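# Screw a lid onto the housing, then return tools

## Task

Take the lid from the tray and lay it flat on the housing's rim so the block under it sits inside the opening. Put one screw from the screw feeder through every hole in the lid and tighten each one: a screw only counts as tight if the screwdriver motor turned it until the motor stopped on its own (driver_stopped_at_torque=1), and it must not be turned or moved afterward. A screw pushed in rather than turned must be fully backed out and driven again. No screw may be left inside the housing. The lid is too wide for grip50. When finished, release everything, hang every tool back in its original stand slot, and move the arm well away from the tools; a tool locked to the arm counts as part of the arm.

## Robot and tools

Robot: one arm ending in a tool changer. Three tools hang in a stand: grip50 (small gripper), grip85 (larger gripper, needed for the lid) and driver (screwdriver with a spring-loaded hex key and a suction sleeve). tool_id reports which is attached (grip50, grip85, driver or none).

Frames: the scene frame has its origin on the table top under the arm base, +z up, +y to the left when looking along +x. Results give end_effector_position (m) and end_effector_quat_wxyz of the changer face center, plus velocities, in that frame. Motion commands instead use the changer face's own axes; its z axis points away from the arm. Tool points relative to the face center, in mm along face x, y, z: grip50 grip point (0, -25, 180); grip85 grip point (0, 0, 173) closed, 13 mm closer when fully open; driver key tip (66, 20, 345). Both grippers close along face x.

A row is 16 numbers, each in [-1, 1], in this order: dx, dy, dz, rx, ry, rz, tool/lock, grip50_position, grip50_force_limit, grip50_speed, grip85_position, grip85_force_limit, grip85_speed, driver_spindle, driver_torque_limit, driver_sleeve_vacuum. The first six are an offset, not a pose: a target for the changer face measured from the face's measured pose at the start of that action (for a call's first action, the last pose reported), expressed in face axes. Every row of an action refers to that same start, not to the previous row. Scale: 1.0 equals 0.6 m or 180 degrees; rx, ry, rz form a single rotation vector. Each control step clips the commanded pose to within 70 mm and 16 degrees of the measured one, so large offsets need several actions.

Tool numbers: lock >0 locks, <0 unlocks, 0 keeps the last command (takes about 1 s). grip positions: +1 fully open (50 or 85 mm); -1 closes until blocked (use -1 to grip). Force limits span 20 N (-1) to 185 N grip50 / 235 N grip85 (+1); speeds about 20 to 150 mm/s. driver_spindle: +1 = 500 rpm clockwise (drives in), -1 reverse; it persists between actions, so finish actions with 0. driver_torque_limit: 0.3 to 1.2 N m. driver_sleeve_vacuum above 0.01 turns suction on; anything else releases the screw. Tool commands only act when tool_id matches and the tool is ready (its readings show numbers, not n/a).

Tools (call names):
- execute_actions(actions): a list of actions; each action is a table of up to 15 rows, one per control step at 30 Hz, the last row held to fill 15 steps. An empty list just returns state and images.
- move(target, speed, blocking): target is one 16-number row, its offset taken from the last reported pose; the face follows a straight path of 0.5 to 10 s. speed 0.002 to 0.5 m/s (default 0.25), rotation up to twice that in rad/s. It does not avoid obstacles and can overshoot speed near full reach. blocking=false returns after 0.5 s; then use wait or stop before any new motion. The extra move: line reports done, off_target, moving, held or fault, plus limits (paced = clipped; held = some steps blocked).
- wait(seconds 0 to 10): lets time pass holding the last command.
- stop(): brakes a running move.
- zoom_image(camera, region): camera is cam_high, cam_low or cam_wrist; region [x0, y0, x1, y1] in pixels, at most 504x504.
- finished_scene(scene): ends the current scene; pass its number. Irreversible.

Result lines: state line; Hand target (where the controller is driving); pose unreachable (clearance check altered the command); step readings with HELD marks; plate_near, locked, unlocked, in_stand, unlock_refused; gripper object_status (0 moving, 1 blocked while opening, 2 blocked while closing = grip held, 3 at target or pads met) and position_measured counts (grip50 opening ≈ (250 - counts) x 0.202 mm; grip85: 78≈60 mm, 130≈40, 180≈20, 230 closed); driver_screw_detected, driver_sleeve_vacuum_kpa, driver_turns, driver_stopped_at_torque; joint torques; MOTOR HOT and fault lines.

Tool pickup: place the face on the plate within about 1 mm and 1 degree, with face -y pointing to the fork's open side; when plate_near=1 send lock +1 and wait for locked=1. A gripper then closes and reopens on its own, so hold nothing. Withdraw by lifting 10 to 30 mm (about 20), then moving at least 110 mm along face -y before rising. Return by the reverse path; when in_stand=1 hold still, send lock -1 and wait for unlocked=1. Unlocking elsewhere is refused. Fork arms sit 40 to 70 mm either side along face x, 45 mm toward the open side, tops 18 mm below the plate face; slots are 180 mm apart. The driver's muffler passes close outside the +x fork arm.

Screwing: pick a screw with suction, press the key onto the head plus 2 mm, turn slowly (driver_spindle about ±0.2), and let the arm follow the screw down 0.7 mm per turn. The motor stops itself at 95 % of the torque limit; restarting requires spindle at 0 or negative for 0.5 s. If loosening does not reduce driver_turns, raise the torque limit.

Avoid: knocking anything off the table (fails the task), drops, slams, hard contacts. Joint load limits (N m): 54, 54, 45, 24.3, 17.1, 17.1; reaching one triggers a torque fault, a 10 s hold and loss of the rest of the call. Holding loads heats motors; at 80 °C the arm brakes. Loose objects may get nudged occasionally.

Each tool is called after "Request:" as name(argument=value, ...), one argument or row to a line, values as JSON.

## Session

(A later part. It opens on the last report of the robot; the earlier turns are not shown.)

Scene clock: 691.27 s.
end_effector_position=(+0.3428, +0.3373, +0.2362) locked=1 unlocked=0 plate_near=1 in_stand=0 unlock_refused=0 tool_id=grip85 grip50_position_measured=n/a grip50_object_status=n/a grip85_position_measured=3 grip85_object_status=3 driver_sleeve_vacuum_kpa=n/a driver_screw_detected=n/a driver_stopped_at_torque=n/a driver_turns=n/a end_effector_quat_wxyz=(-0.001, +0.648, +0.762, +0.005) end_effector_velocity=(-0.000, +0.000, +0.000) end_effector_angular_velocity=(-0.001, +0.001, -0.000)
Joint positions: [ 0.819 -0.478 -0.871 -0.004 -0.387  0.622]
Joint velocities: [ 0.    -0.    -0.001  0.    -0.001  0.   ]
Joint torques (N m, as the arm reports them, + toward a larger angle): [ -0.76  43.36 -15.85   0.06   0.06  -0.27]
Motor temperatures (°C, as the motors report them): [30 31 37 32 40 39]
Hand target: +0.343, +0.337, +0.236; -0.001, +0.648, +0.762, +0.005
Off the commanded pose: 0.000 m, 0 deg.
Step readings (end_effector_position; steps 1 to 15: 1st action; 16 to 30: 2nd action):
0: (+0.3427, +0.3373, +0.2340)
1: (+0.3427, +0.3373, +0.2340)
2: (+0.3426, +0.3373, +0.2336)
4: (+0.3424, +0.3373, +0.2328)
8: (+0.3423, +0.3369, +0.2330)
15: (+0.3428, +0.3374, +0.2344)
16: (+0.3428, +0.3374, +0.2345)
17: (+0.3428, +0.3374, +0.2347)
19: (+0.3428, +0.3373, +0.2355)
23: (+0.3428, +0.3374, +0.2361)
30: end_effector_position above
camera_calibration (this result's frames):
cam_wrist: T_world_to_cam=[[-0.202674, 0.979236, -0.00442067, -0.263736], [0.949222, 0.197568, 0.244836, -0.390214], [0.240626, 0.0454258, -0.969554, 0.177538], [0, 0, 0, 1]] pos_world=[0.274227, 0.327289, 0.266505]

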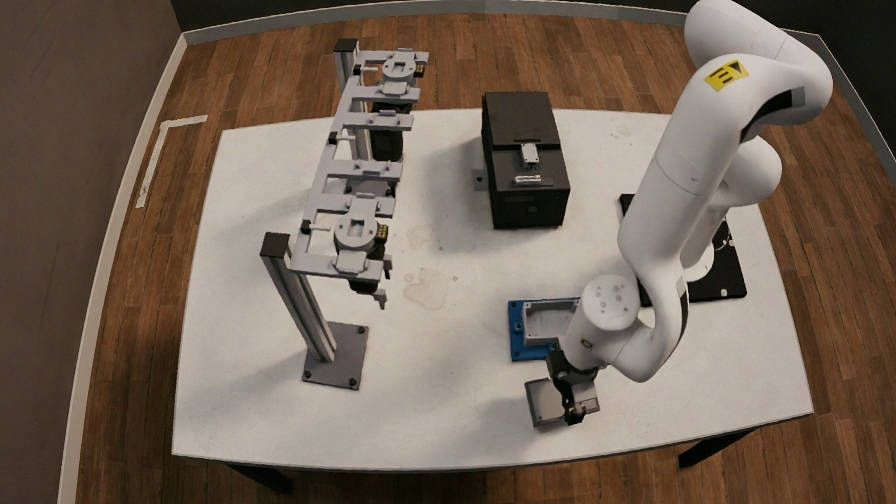

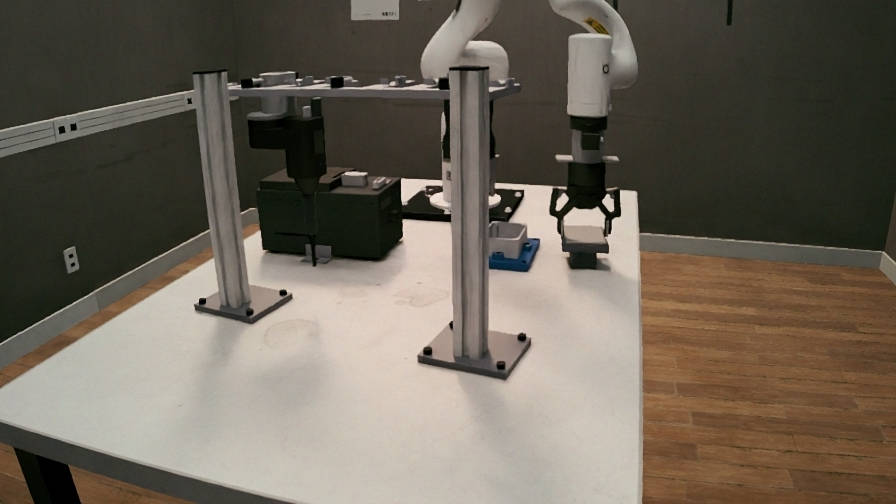

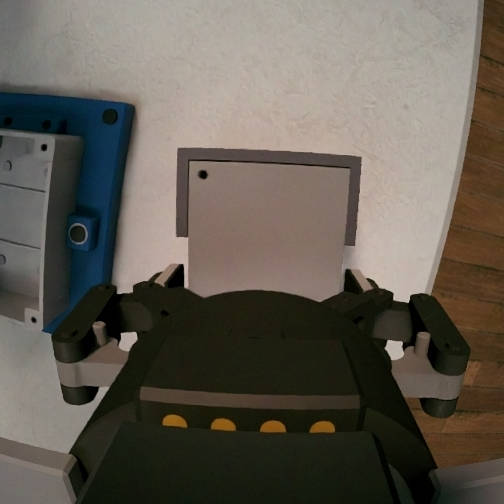

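Request:
execute_actions(
  actions=[
    [[0,0,-0.003,0,0,0,0,0,0,0,1,-0.3,-0.6,0,-1,0]],
    [[0,0,0,0,0,0,0,0,0,0,-1,-0.3,-0.6,0,-1,0]],
    [[0,0,0,0,0,0,0,0,0,0,-1,-0.3,-0.6,0,-1,0]],
  ],
)

Request:
move(
  target=[0,0,-0.08,0,0,0,0,0,0,0,-1,-0.3,-0.6,0,-1,0],
  speed=0.05,
)

Request:
zoom_image(
  camera="cam_low",
  region=[530, 170, 640, 250],
)

Scene clock: 702.13 s.
end_effector_position=(+0.3428, +0.3374, +0.2386) locked=1 unlocked=0 plate_near=1 in_stand=0 unlock_refused=0 tool_id=grip85 grip50_position_measured=n/a grip50_object_status=n/a grip85_position_measured=26 grip85_object_status=2 driver_sleeve_vacuum_kpa=n/a driver_screw_detected=n/a driver_stopped_at_torque=n/a driver_turns=n/a end_effector_quat_wxyz=(-0.001, +0.648, +0.762, +0.005) end_effector_velocity=(-0.000, +0.000, -0.000) end_effector_angular_velocity=(-0.000, +0.000, -0.000)
Joint positions: [ 0.819 -0.473 -0.871 -0.004 -0.393  0.622]
Joint velocities: [ 0.    -0.     0.001  0.     0.     0.   ]
Joint torques (N m, as the arm reports them, + toward a larger angle): [ -1.26  29.24 -13.52   0.03   2.63  -0.23]
Motor temperatures (°C, as the motors report them): [30 31 37 32 40 39]
Hand target: +0.343, +0.337, +0.239; -0.001, +0.648, +0.762, +0.005
Off the commanded pose: 0.000 m, 0 deg.
Step readings (end_effector_position; steps 1 to 15: 1st action; 16 to 30: 2nd action; 31 to 45: 3rd action):
0: (+0.3428, +0.3374, +0.2362)
1: (+0.3428, +0.3374, +0.2362)
2: (+0.3427, +0.3373, +0.2364)
4: (+0.3427, +0.3373, +0.2373)
8: (+0.3428, +0.3374, +0.2379)
15: (+0.3428, +0.3373, +0.2379)
16: (+0.3428, +0.3373, +0.2379)
17: (+0.3428, +0.3373, +0.2379)
19: (+0.3428, +0.3373, +0.2379)
23: (+0.3429, +0.3374, +0.2386)
30: (+0.3428, +0.3374, +0.2386)
31: (+0.3428, +0.3374, +0.2386)
32: (+0.3428, +0.3374, +0.2386)
34: (+0.3428, +0.3374, +0.2386)
38: (+0.3428, +0.3374, +0.2386)
45: end_effector_position above
camera_calibration (this result's frames):
cam_wrist: T_world_to_cam=[[-0.202655, 0.979239, -0.00466254, -0.263729], [0.949305, 0.197624, 0.244469, -0.39086], [0.240316, 0.0451168, -0.969646, 0.180113], [0, 0, 0, 1]] pos_world=[0.274316, 0.327371, 0.268969]

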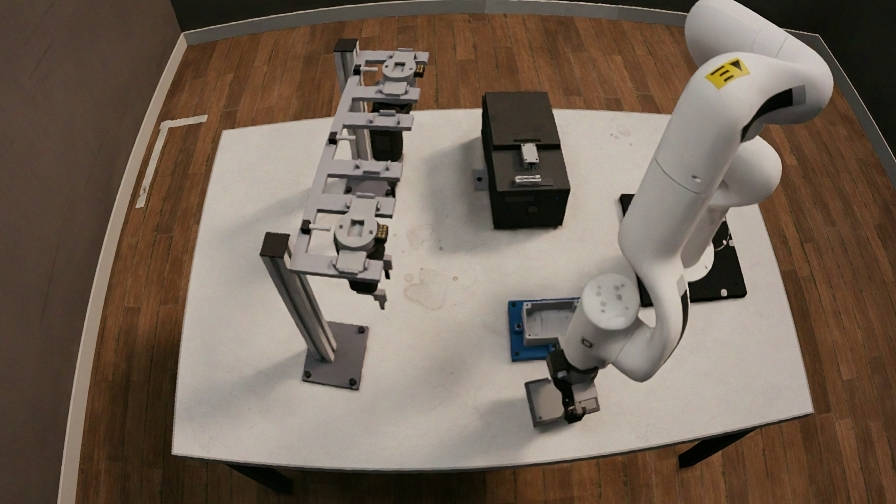

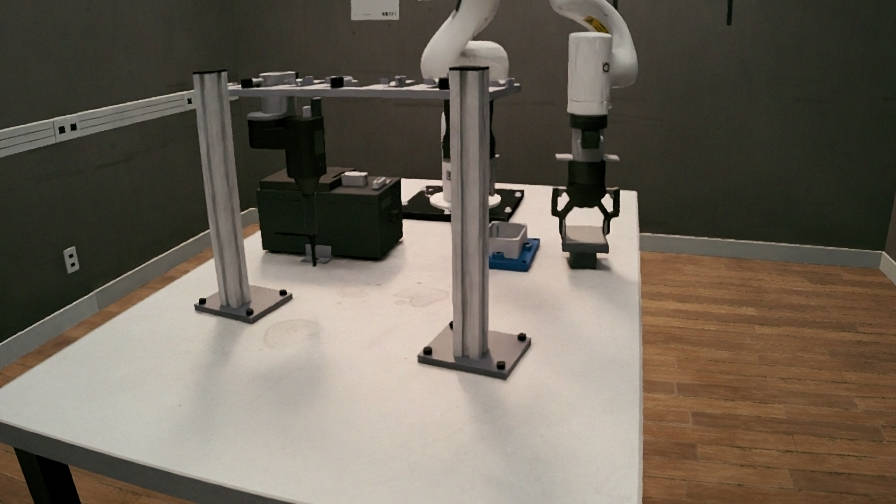

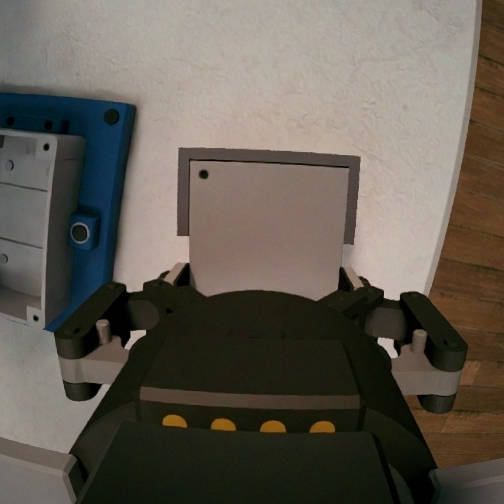

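Scene clock: 703.43 s.
end_effector_position=(+0.3425, +0.3370, +0.2864) locked=1 unlocked=0 plate_near=1 in_stand=0 unlock_refused=0 tool_id=grip85 grip50_position_measured=n/a grip50_object_status=n/a grip85_position_measured=27 grip85_object_status=2 driver_sleeve_vacuum_kpa=n/a driver_screw_detected=n/a driver_stopped_at_torque=n/a driver_turns=n/a end_effector_quat_wxyz=(-0.001, +0.648, +0.762, +0.005) end_effector_velocity=(-0.000, -0.000, +0.000) end_effector_angular_velocity=(-0.001, +0.001, +0.001)
Joint positions: [ 0.82  -0.38  -0.881 -0.003 -0.496  0.621]
Joint velocities: [ 0.001  0.001  0.    -0.001 -0.002 -0.   ]
Joint torques (N m, as the arm reports them, + toward a larger angle): [ -2.25  41.8  -18.23  -0.11   0.07  -0.25]
Motor temperatures (°C, as the motors report them): [30 31 37 32 40 39]
Hand target: +0.343, +0.337, +0.287; -0.001, +0.648, +0.762, +0.005
Off the commanded pose: 0.000 m, 0 deg.
move: done
camera_calibration (this result's frames):
cam_wrist: T_world_to_cam=[[-0.202734, 0.979223, -0.00466466, -0.263158], [0.949358, 0.197714, 0.244191, -0.402139], [0.24004, 0.0450775, -0.969716, 0.226731], [0, 0, 0, 1]] pos_world=[0.273998, 0.326978, 0.316836]

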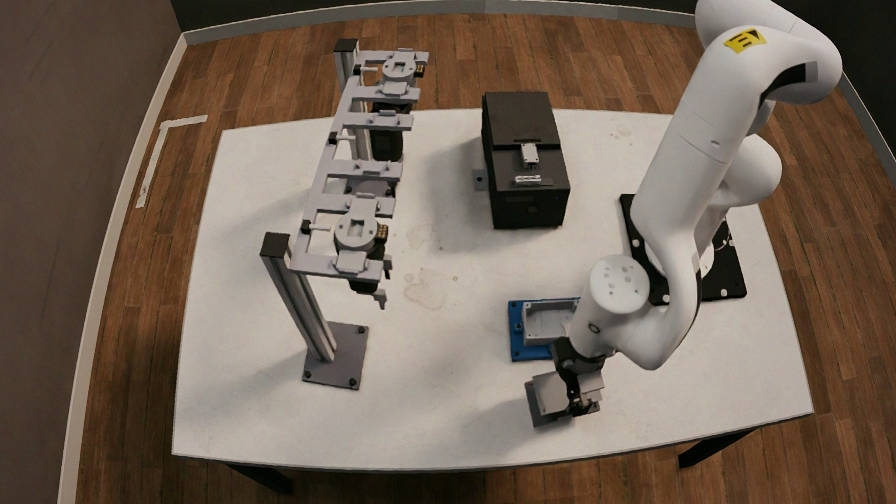

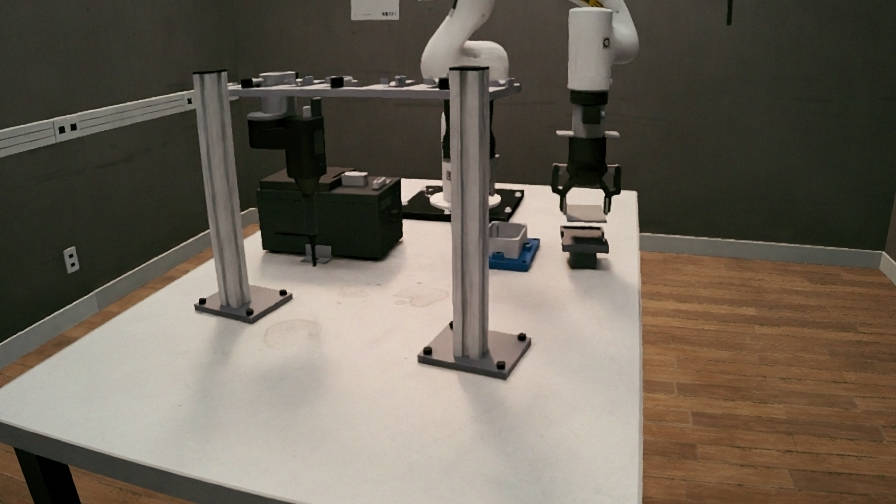

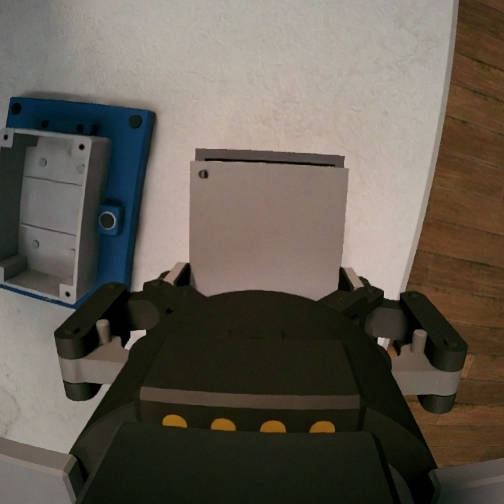

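Region (530, 170, 640, 250) of cam_low's 896x504 image, scaled by 4.582, with more detail than that image has; it fills the top 367 rows of this view, and the rest is white.

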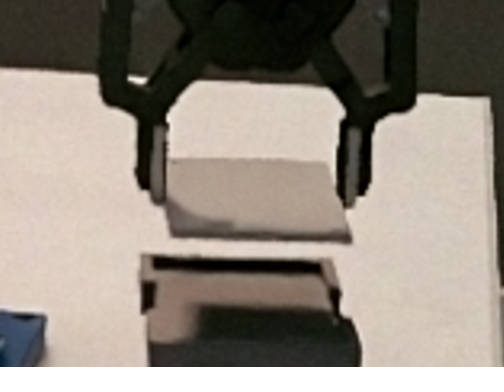

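Request:
zoom_image(
  camera="cam_wrist",
  region=[0, 80, 200, 320],
)

Region (0, 80, 200, 320) of cam_wrist's 504x504 image, scaled by 2.100, with more detail than that image has.

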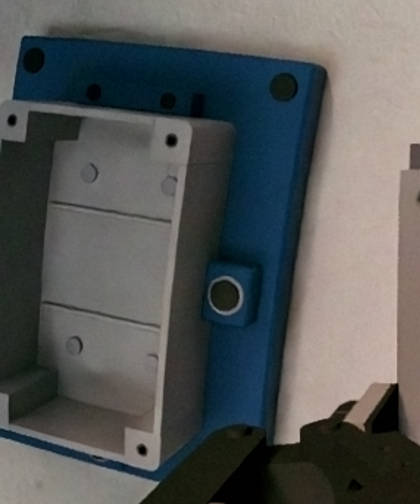

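Request:
move(
  target=[-0.2807,-0.0358,0,0,0,0.0542,0,0,0,0,-1,-0.3,-0.6,0,-1,0],
  speed=0.12,
)

Request:
zoom_image(
  camera="cam_wrist",
  region=[140, 70, 400, 300],
)

Scene clock: 774.07 s.
end_effector_position=(+0.3483, +0.1675, +0.2853) locked=1 unlocked=0 plate_near=1 in_stand=0 unlock_refused=0 tool_id=grip85 grip50_position_measured=n/a grip50_object_status=n/a grip85_position_measured=27 grip85_object_status=2 driver_sleeve_vacuum_kpa=n/a driver_screw_detected=n/a driver_stopped_at_torque=n/a driver_turns=n/a end_effector_quat_wxyz=(-0.001, +0.710, +0.704, +0.005) end_effector_velocity=(-0.000, -0.001, -0.001) end_effector_angular_velocity=(-0.000, +0.001, -0.000)
Joint positions: [ 0.492 -0.183 -0.618 -0.001 -0.429  0.461]
Joint velocities: [-0.002 -0.     0.002  0.001  0.    -0.003]
Joint torques (N m, as the arm reports them, + toward a larger angle): [ -0.3   28.93 -17.5    0.04   0.12  -0.2 ]
Motor temperatures (°C, as the motors report them): [30 31 38 32 39 39]
Hand target: +0.348, +0.167, +0.285; -0.001, +0.710, +0.704, +0.005
Off the commanded pose: 0.000 m, 0 deg.
move: done
camera_calibration (this result's frames):
cam_wrist: T_world_to_cam=[[-0.0340228, 0.999414, -0.00383912, -0.158358], [0.969277, 0.0339327, 0.243619, -0.353166], [0.243607, 0.00456743, -0.969863, 0.237427], [0, 0, 0, 1]] pos_world=[0.279089, 0.169165, 0.315702]

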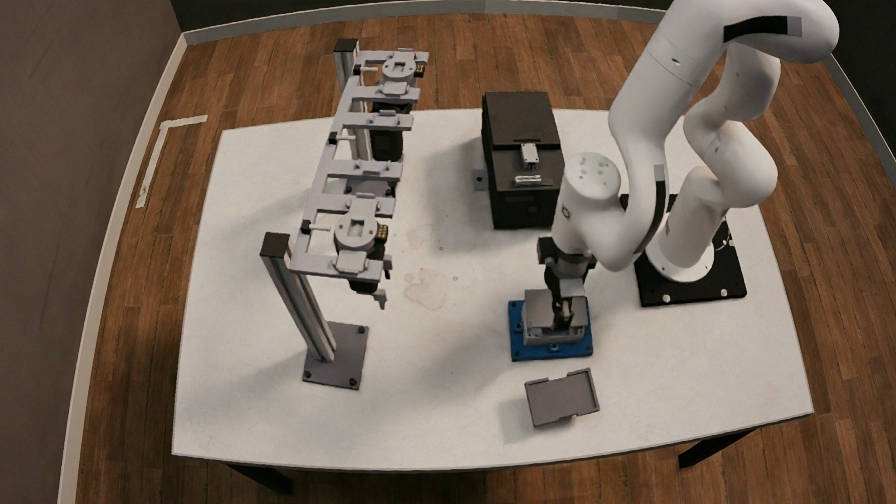

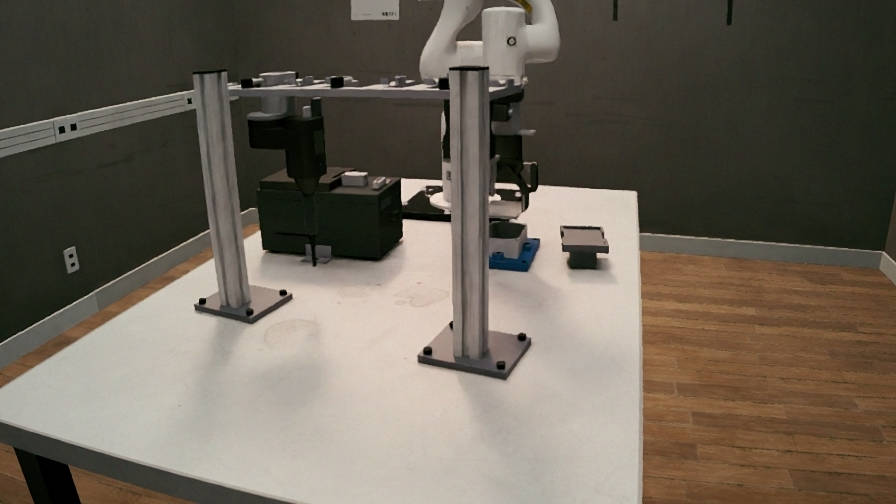

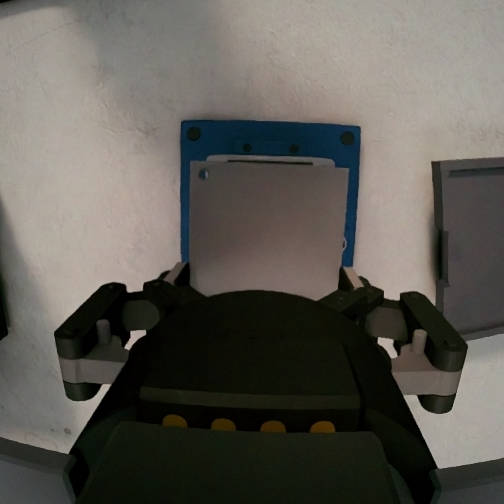

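Region (140, 70, 400, 300) of cam_wrist's 504x504 image, scaled by 1.938, with more detail than that image has; it fills the top 446 rows of this view, and the rest is white.

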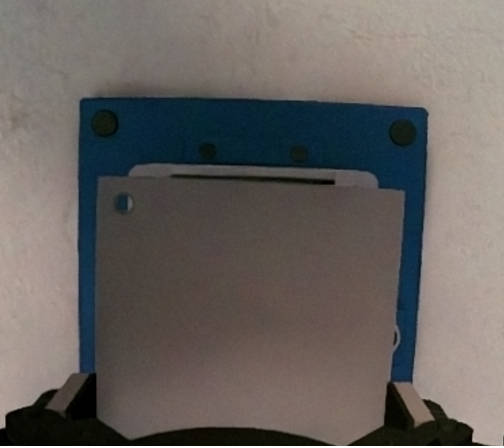

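Request:
move(
  target=[0.0015,0,0.045,0,0,0,0,0,0,0,-1,-0.3,-0.6,0,-1,0],
  speed=0.04,
)

Request:
zoom_image(
  camera="cam_wrist",
  region=[140, 70, 400, 300],
)

Request:
zoom_image(
  camera="cam_high",
  region=[490, 260, 630, 380],
)

Request:
zoom_image(
  camera="cam_low",
  region=[470, 180, 580, 280],
)

Scene clock: 785.27 s.
end_effector_position=(+0.3485, +0.1686, +0.2584) locked=1 unlocked=0 plate_near=1 in_stand=0 unlock_refused=0 tool_id=grip85 grip50_position_measured=n/a grip50_object_status=n/a grip85_position_measured=27 grip85_object_status=2 driver_sleeve_vacuum_kpa=n/a driver_screw_detected=n/a driver_stopped_at_torque=n/a driver_turns=n/a end_effector_quat_wxyz=(-0.001, +0.710, +0.704, +0.005) end_effector_velocity=(+0.000, +0.000, -0.001) end_effector_angular_velocity=(+0.000, -0.000, -0.001)
Joint positions: [ 0.494 -0.246 -0.61  -0.001 -0.358  0.464]
Joint velocities: [-0.    -0.002 -0.     0.     0.002  0.001]
Joint torques (N m, as the arm reports them, + toward a larger angle): [ -0.71  30.8  -15.9    0.05  -0.07  -0.31]
Motor temperatures (°C, as the motors report them): [30 31 38 32 39 39]
Hand target: +0.348, +0.169, +0.258; -0.001, +0.710, +0.704, +0.005
Off the commanded pose: 0.000 m, 0 deg.
move: done
camera_calibration (this result's frames):
cam_wrist: T_world_to_cam=[[-0.0339716, 0.999415, -0.0038697, -0.159563], [0.969232, 0.0338897, 0.243805, -0.346882], [0.243793, 0.00453181, -0.969817, 0.21122], [0, 0, 0, 1]] pos_world=[0.279294, 0.170268, 0.288799]

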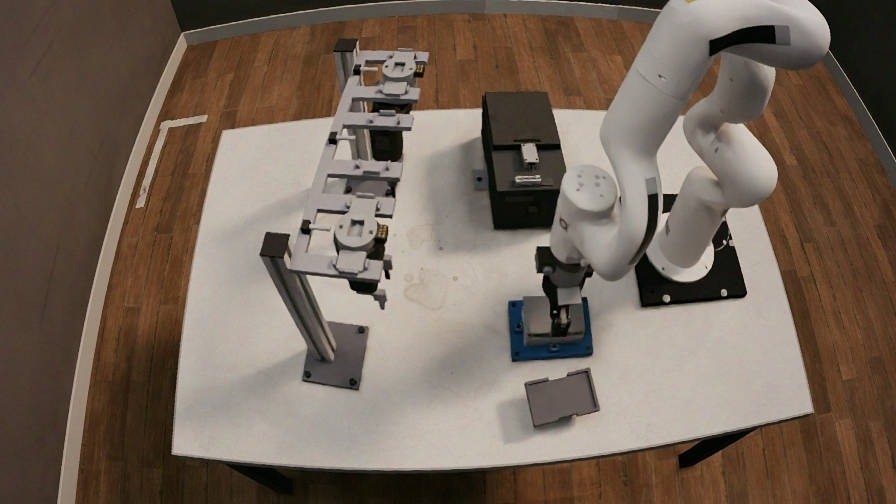

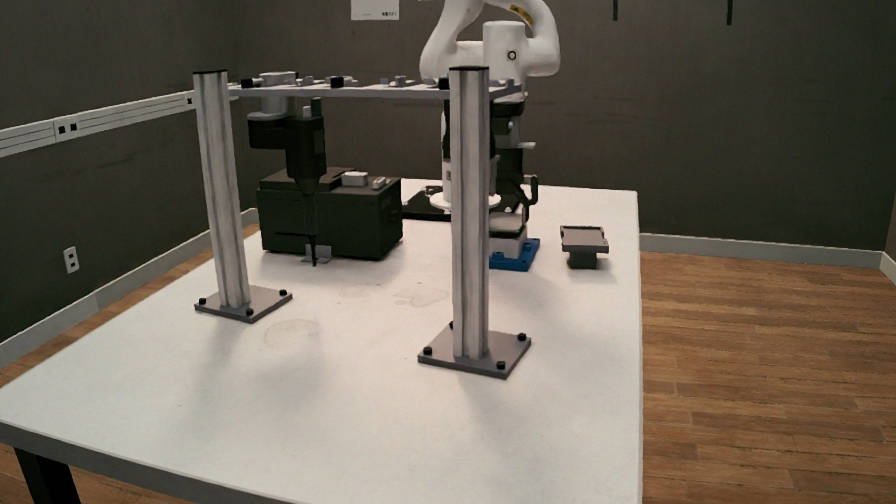

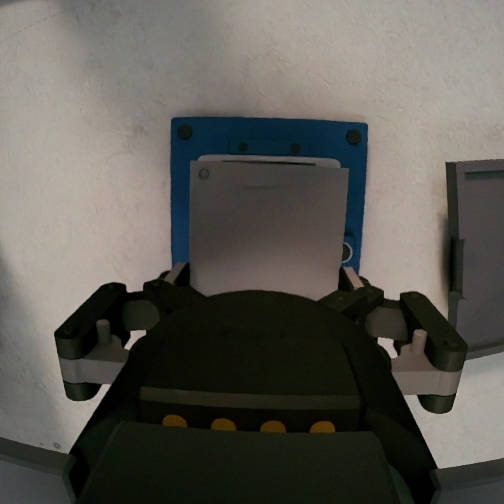

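Region (140, 70, 400, 300) of cam_wrist's 504x504 image, scaled by 1.938, with more detail than that image has; it fills the top 446 rows of this view, and the rest is white.

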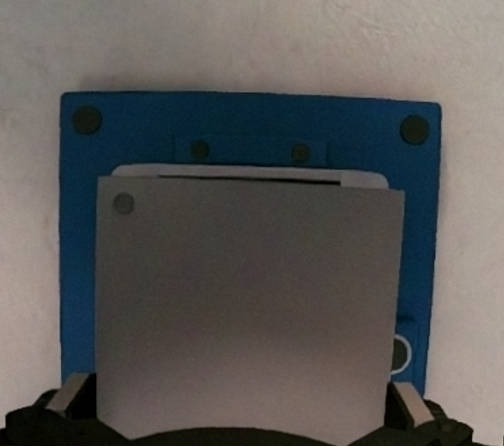

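Region (490, 260, 630, 380) of cam_high's 896x504 image, scaled by 3.600, with more detail than that image has; it fills the top 432 rows of this view, and the rest is white.

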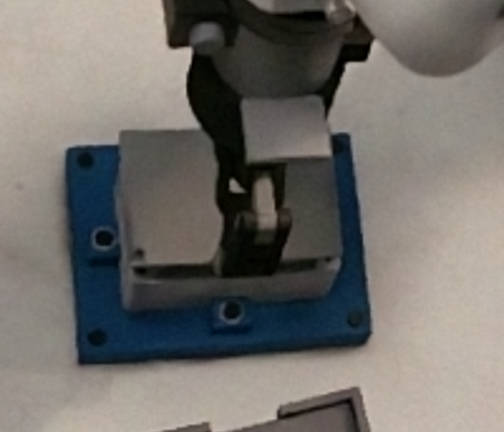

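Region (470, 180, 580, 280) of cam_low's 896x504 image, scaled by 4.582, with more detail than that image has; it fills the top 458 rows of this view, and the rest is white.

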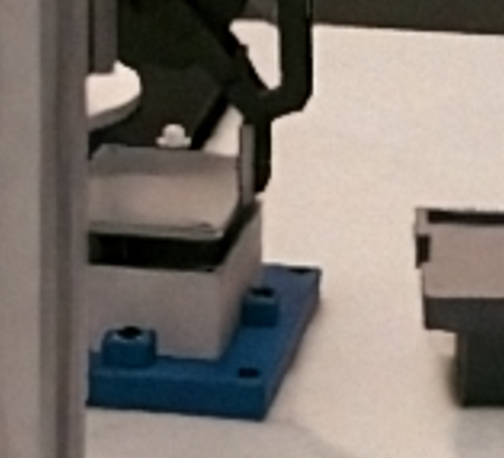

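Request:
move(
  target=[0,-0.0033,0.015,0,0,0,0,0,0,0,-1,-0.3,-0.6,0,-1,0],
  speed=0.02,
)

Request:
zoom_image(
  camera="cam_wrist",
  region=[170, 120, 370, 220],
)

Request:
zoom_image(
  camera="cam_low",
  region=[470, 180, 580, 280],
)

Scene clock: 799.83 s.
end_effector_position=(+0.3466, +0.1687, +0.2494) locked=1 unlocked=0 plate_near=1 in_stand=0 unlock_refused=0 tool_id=grip85 grip50_position_measured=n/a grip50_object_status=n/a grip85_position_measured=27 grip85_object_status=2 driver_sleeve_vacuum_kpa=n/a driver_screw_detected=n/a driver_stopped_at_torque=n/a driver_turns=n/a end_effector_quat_wxyz=(-0.001, +0.710, +0.704, +0.005) end_effector_velocity=(+0.001, -0.000, -0.001) end_effector_angular_velocity=(+0.001, -0.002, -0.001)
Joint positions: [ 0.496 -0.265 -0.604 -0.001 -0.333  0.466]
Joint velocities: [-0.001 -0.002 -0.001 -0.001  0.004  0.001]
Joint torques (N m, as the arm reports them, + toward a larger angle): [ -1.42  31.58 -15.3    0.06   0.02  -0.18]
Motor temperatures (°C, as the motors report them): [30 31 38 32 39 39]
Hand target: +0.347, +0.169, +0.249; -0.001, +0.710, +0.704, +0.005
Off the commanded pose: 0.000 m, 0 deg.
move: done
camera_calibration (this result's frames):
cam_wrist: T_world_to_cam=[[-0.033959, 0.999416, -0.0039008, -0.159741], [0.969229, 0.033885, 0.243816, -0.342852], [0.243805, 0.00449897, -0.969814, 0.203006], [0, 0, 0, 1]] pos_world=[0.277383, 0.170352, 0.279847]

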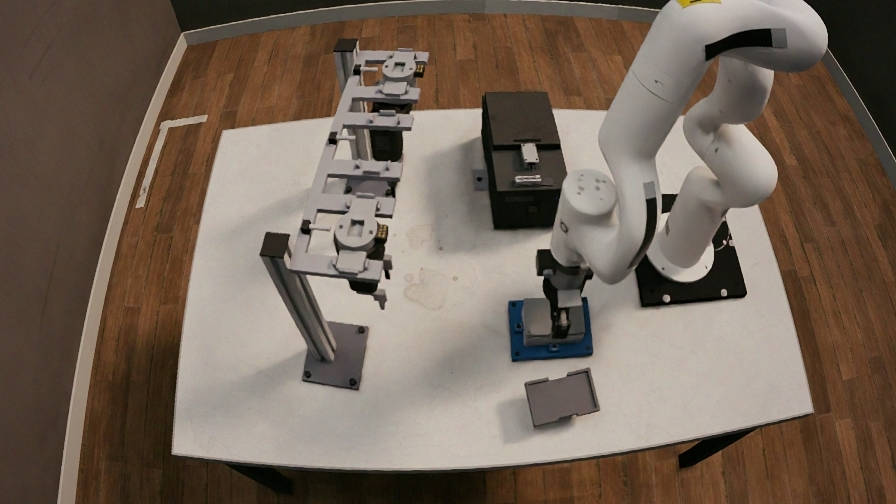

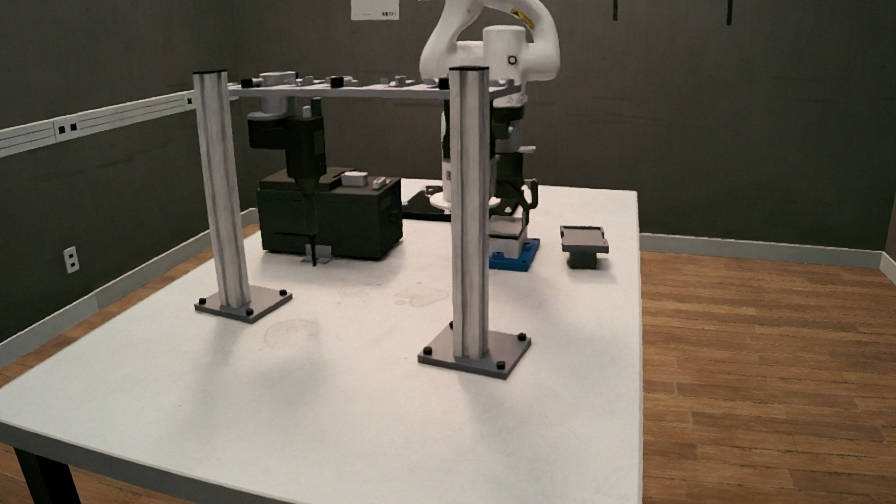

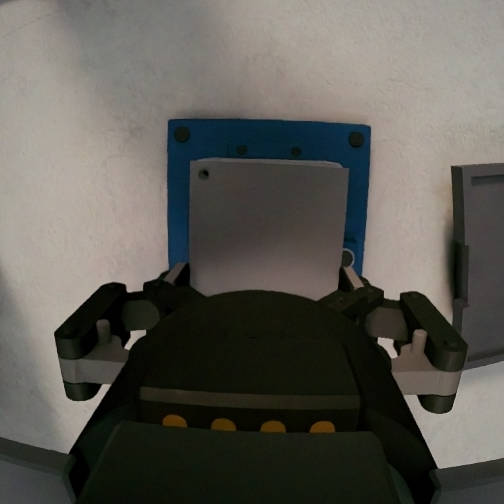

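Region (170, 120, 370, 220) of cam_wrist's 504x504 image, scaled by 2.520, with more detail than that image has.

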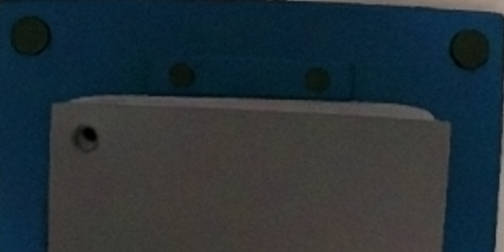

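Region (470, 180, 580, 280) of cam_low's 896x504 image, scaled by 4.582, with more detail than that image has; it fills the top 458 rows of this view, and the rest is white.

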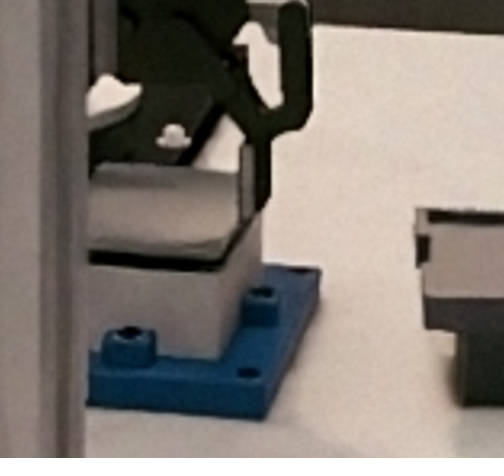

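Request:
move(
  target=[0,-0.002,0.0,0,0,-0.005,0,0,0,0,-1,-0.3,-0.6,0,-1,0],
  speed=0.02,
)

Request:
zoom_image(
  camera="cam_wrist",
  region=[170, 120, 370, 290],
)

Request:
zoom_image(
  camera="cam_high",
  region=[500, 280, 610, 370],
)

Scene clock: 824.77 s.
end_effector_position=(+0.3454, +0.1687, +0.2494) locked=1 unlocked=0 plate_near=1 in_stand=0 unlock_refused=0 tool_id=grip85 grip50_position_measured=n/a grip50_object_status=n/a grip85_position_measured=27 grip85_object_status=2 driver_sleeve_vacuum_kpa=n/a driver_screw_detected=n/a driver_stopped_at_torque=n/a driver_turns=n/a end_effector_quat_wxyz=(-0.001, +0.705, +0.709, +0.005) end_effector_velocity=(-0.000, +0.000, -0.000) end_effector_angular_velocity=(+0.001, -0.001, +0.003)
Joint positions: [ 0.497 -0.263 -0.601 -0.001 -0.332  0.452]
Joint velocities: [ 0.001  0.001  0.001  0.001  0.002 -0.003]
Joint torques (N m, as the arm reports them, + toward a larger angle): [ -1.28  30.58 -15.34   0.25   0.01  -0.3 ]
Motor temperatures (°C, as the motors report them): [30 31 37 32 39 39]
Hand target: +0.345, +0.169, +0.249; -0.001, +0.705, +0.709, +0.005
Off the commanded pose: 0.000 m, 0 deg.
move: done
camera_calibration (this result's frames):
cam_wrist: T_world_to_cam=[[-0.0494737, 0.998767, -0.00402342, -0.154295], [0.968554, 0.0489598, 0.243938, -0.344038], [0.243835, 0.00817164, -0.969782, 0.202651], [0, 0, 0, 1]] pos_world=[0.276173, 0.169292, 0.279831]

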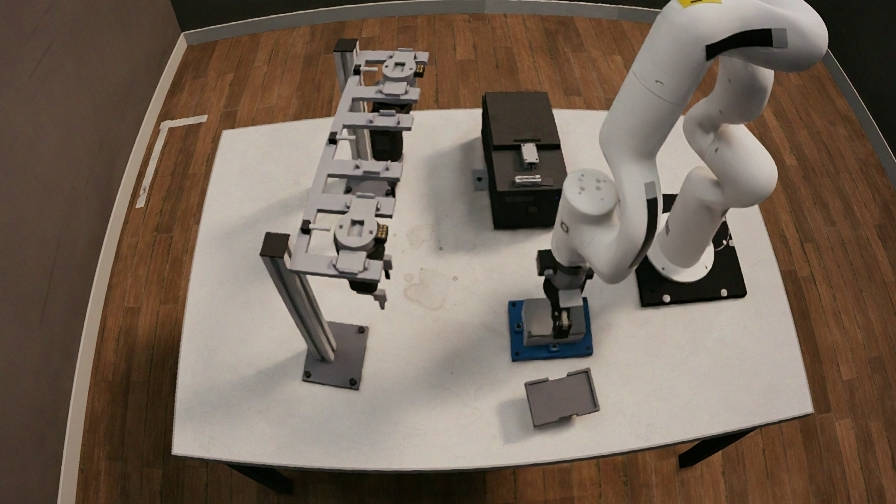

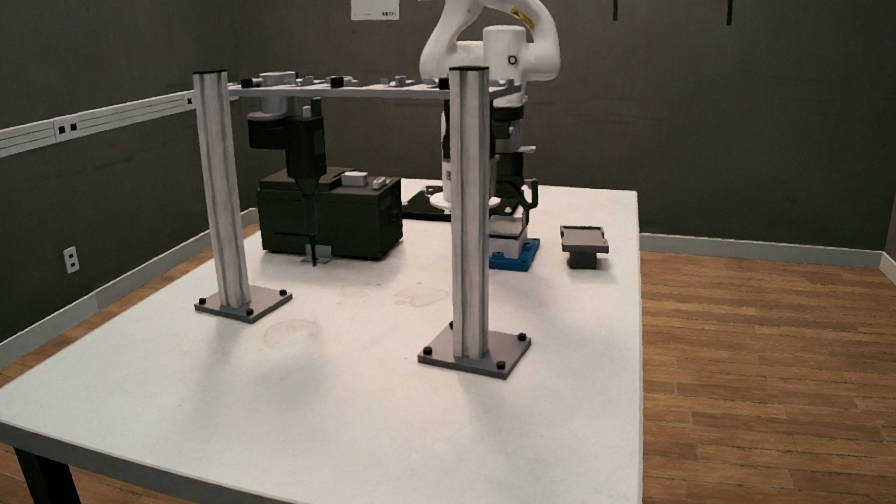

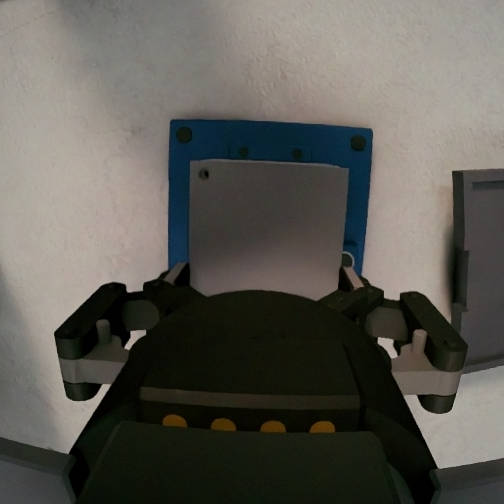

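Region (170, 120, 370, 290) of cam_wrist's 504x504 image, scaled by 2.520, with more detail than that image has; it fills the top 428 rows of this view, and the rest is white.

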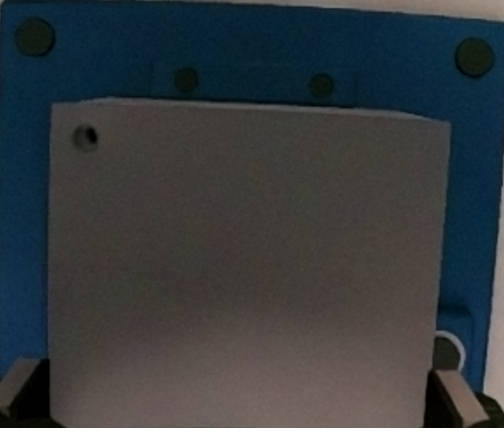

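Region (500, 280, 610, 370) of cam_high's 896x504 image, scaled by 4.582, with more detail than that image has; it fills the top 412 rows of this view, and the rest is white.

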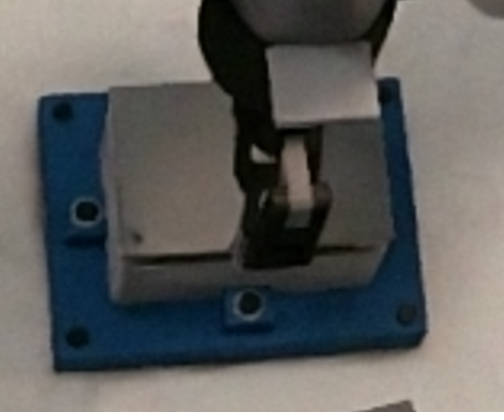

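Request:
execute_actions(
  actions=[
    [[0.0017,0,0,0,0,0,0,0,0,0,-1,-0.3,-0.6,0,-1,0]],
    [[0,0,0.0033,0,0,0,0,0,0,0,-1,-0.3,-0.6,0,-1,0]],
    [[0,0,0.0033,0,0,0,0,0,0,0,-1,-0.3,-0.6,0,-1,0]],
    [[0,0,0.0033,0,0,0,0,0,0,0,-1,-0.3,-0.6,0,-1,0]],
  ],
)

Request:
zoom_image(
  camera="cam_low",
  region=[470, 180, 580, 280],
)

Scene clock: 843.10 s.
end_effector_position=(+0.3455, +0.1698, +0.2435) locked=1 unlocked=0 plate_near=1 in_stand=0 unlock_refused=0 tool_id=grip85 grip50_position_measured=n/a grip50_object_status=n/a grip85_position_measured=27 grip85_object_status=2 driver_sleeve_vacuum_kpa=n/a driver_screw_detected=n/a driver_stopped_at_torque=n/a driver_turns=n/a end_effector_quat_wxyz=(-0.001, +0.705, +0.709, +0.005) end_effector_velocity=(+0.000, +0.000, -0.000) end_effector_angular_velocity=(+0.000, -0.001, +0.000)
Joint positions: [ 0.5   -0.278 -0.602 -0.002 -0.317  0.455]
Joint velocities: [ 0.    -0.    -0.     0.     0.001  0.   ]
Joint torques (N m, as the arm reports them, + toward a larger angle): [ -1.11  31.58 -15.57   0.    -0.09  -0.23]
Motor temperatures (°C, as the motors report them): [30 31 37 32 39 39]
Hand target: +0.345, +0.170, +0.244; -0.001, +0.705, +0.709, +0.005
Off the commanded pose: 0.000 m, 0 deg.
Step readings (end_effector_position; steps 1 to 15: 1st action; 16 to 30: 2nd action; 31 to 45: 3rd action; 46 to 60: 4th action):
0: (+0.3454, +0.1687, +0.2494)
1: (+0.3454, +0.1687, +0.2494)
2: (+0.3454, +0.1688, +0.2494)
4: (+0.3454, +0.1694, +0.2494)
8: (+0.3454, +0.1697, +0.2494)
15: (+0.3454, +0.1697, +0.2494)
16: (+0.3454, +0.1697, +0.2494)
17: (+0.3455, +0.1697, +0.2492)
19: (+0.3454, +0.1697, +0.2482)
23: (+0.3454, +0.1697, +0.2475)
30: (+0.3454, +0.1697, +0.2475)
31: (+0.3454, +0.1697, +0.2474)
32: (+0.3455, +0.1697, +0.2472)
34: (+0.3455, +0.1697, +0.2462)
38: (+0.3454, +0.1697, +0.2455)
45: (+0.3454, +0.1697, +0.2455)
46: (+0.3454, +0.1697, +0.2455)
47: (+0.3455, +0.1698, +0.2452)
49: (+0.3455, +0.1698, +0.2442)
53: (+0.3454, +0.1697, +0.2435)
60: end_effector_position above
camera_calibration (this result's frames):
cam_wrist: T_world_to_cam=[[-0.0494595, 0.998768, -0.00401161, -0.155389], [0.968536, 0.0489425, 0.244014, -0.342711], [0.24391, 0.00818343, -0.969763, 0.196881], [0, 0, 0, 1]] pos_world=[0.276221, 0.17036, 0.273931]

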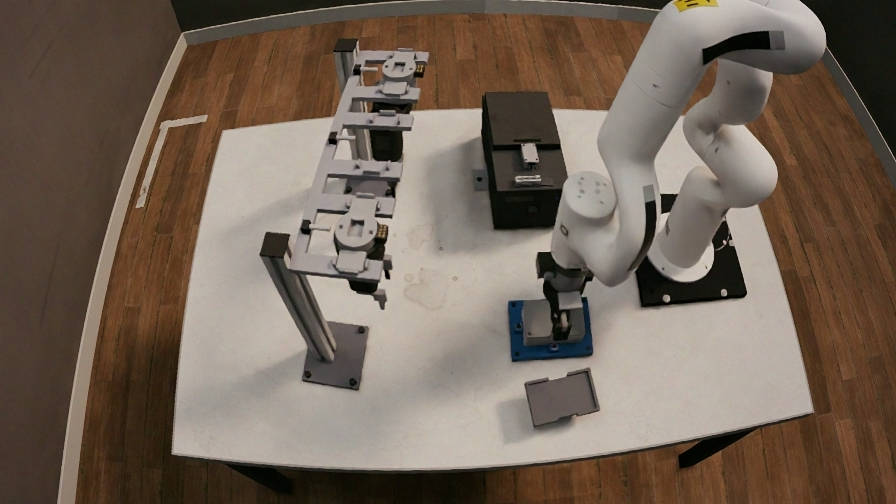

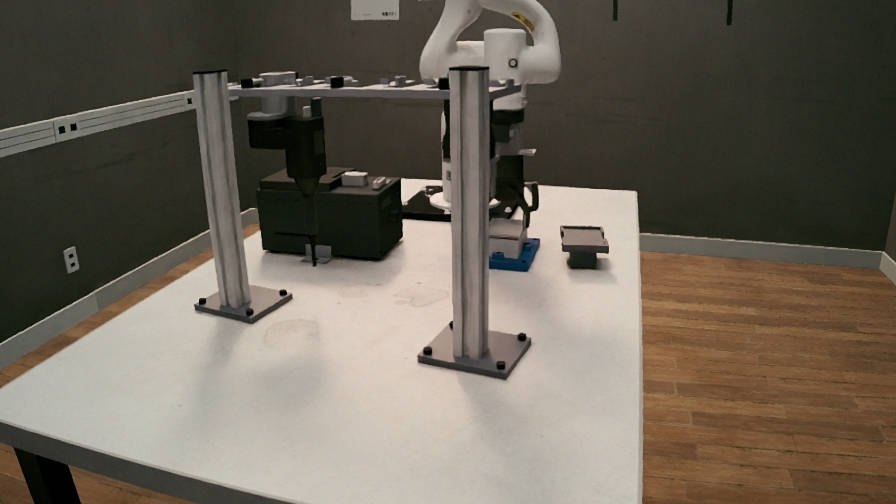

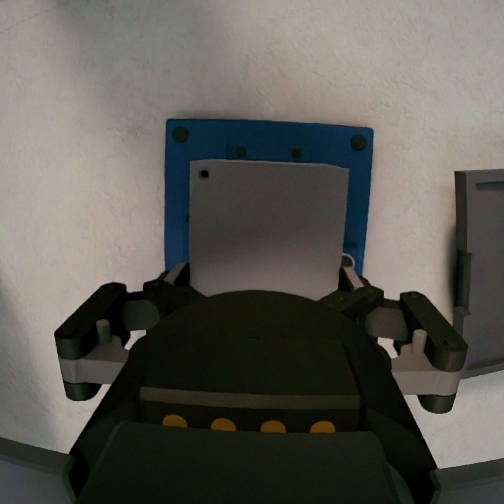

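Region (470, 180, 580, 280) of cam_low's 896x504 image, scaled by 4.582, with more detail than that image has; it fills the top 458 rows of this view, and the rest is white.

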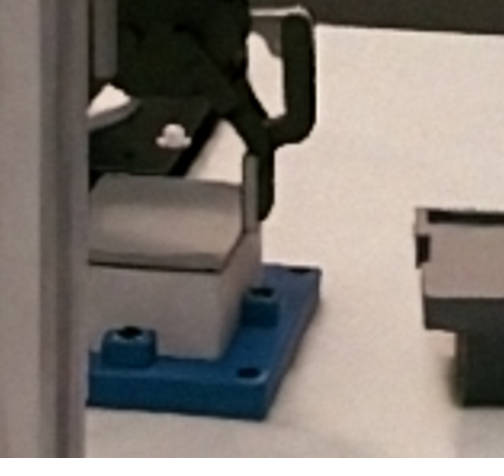

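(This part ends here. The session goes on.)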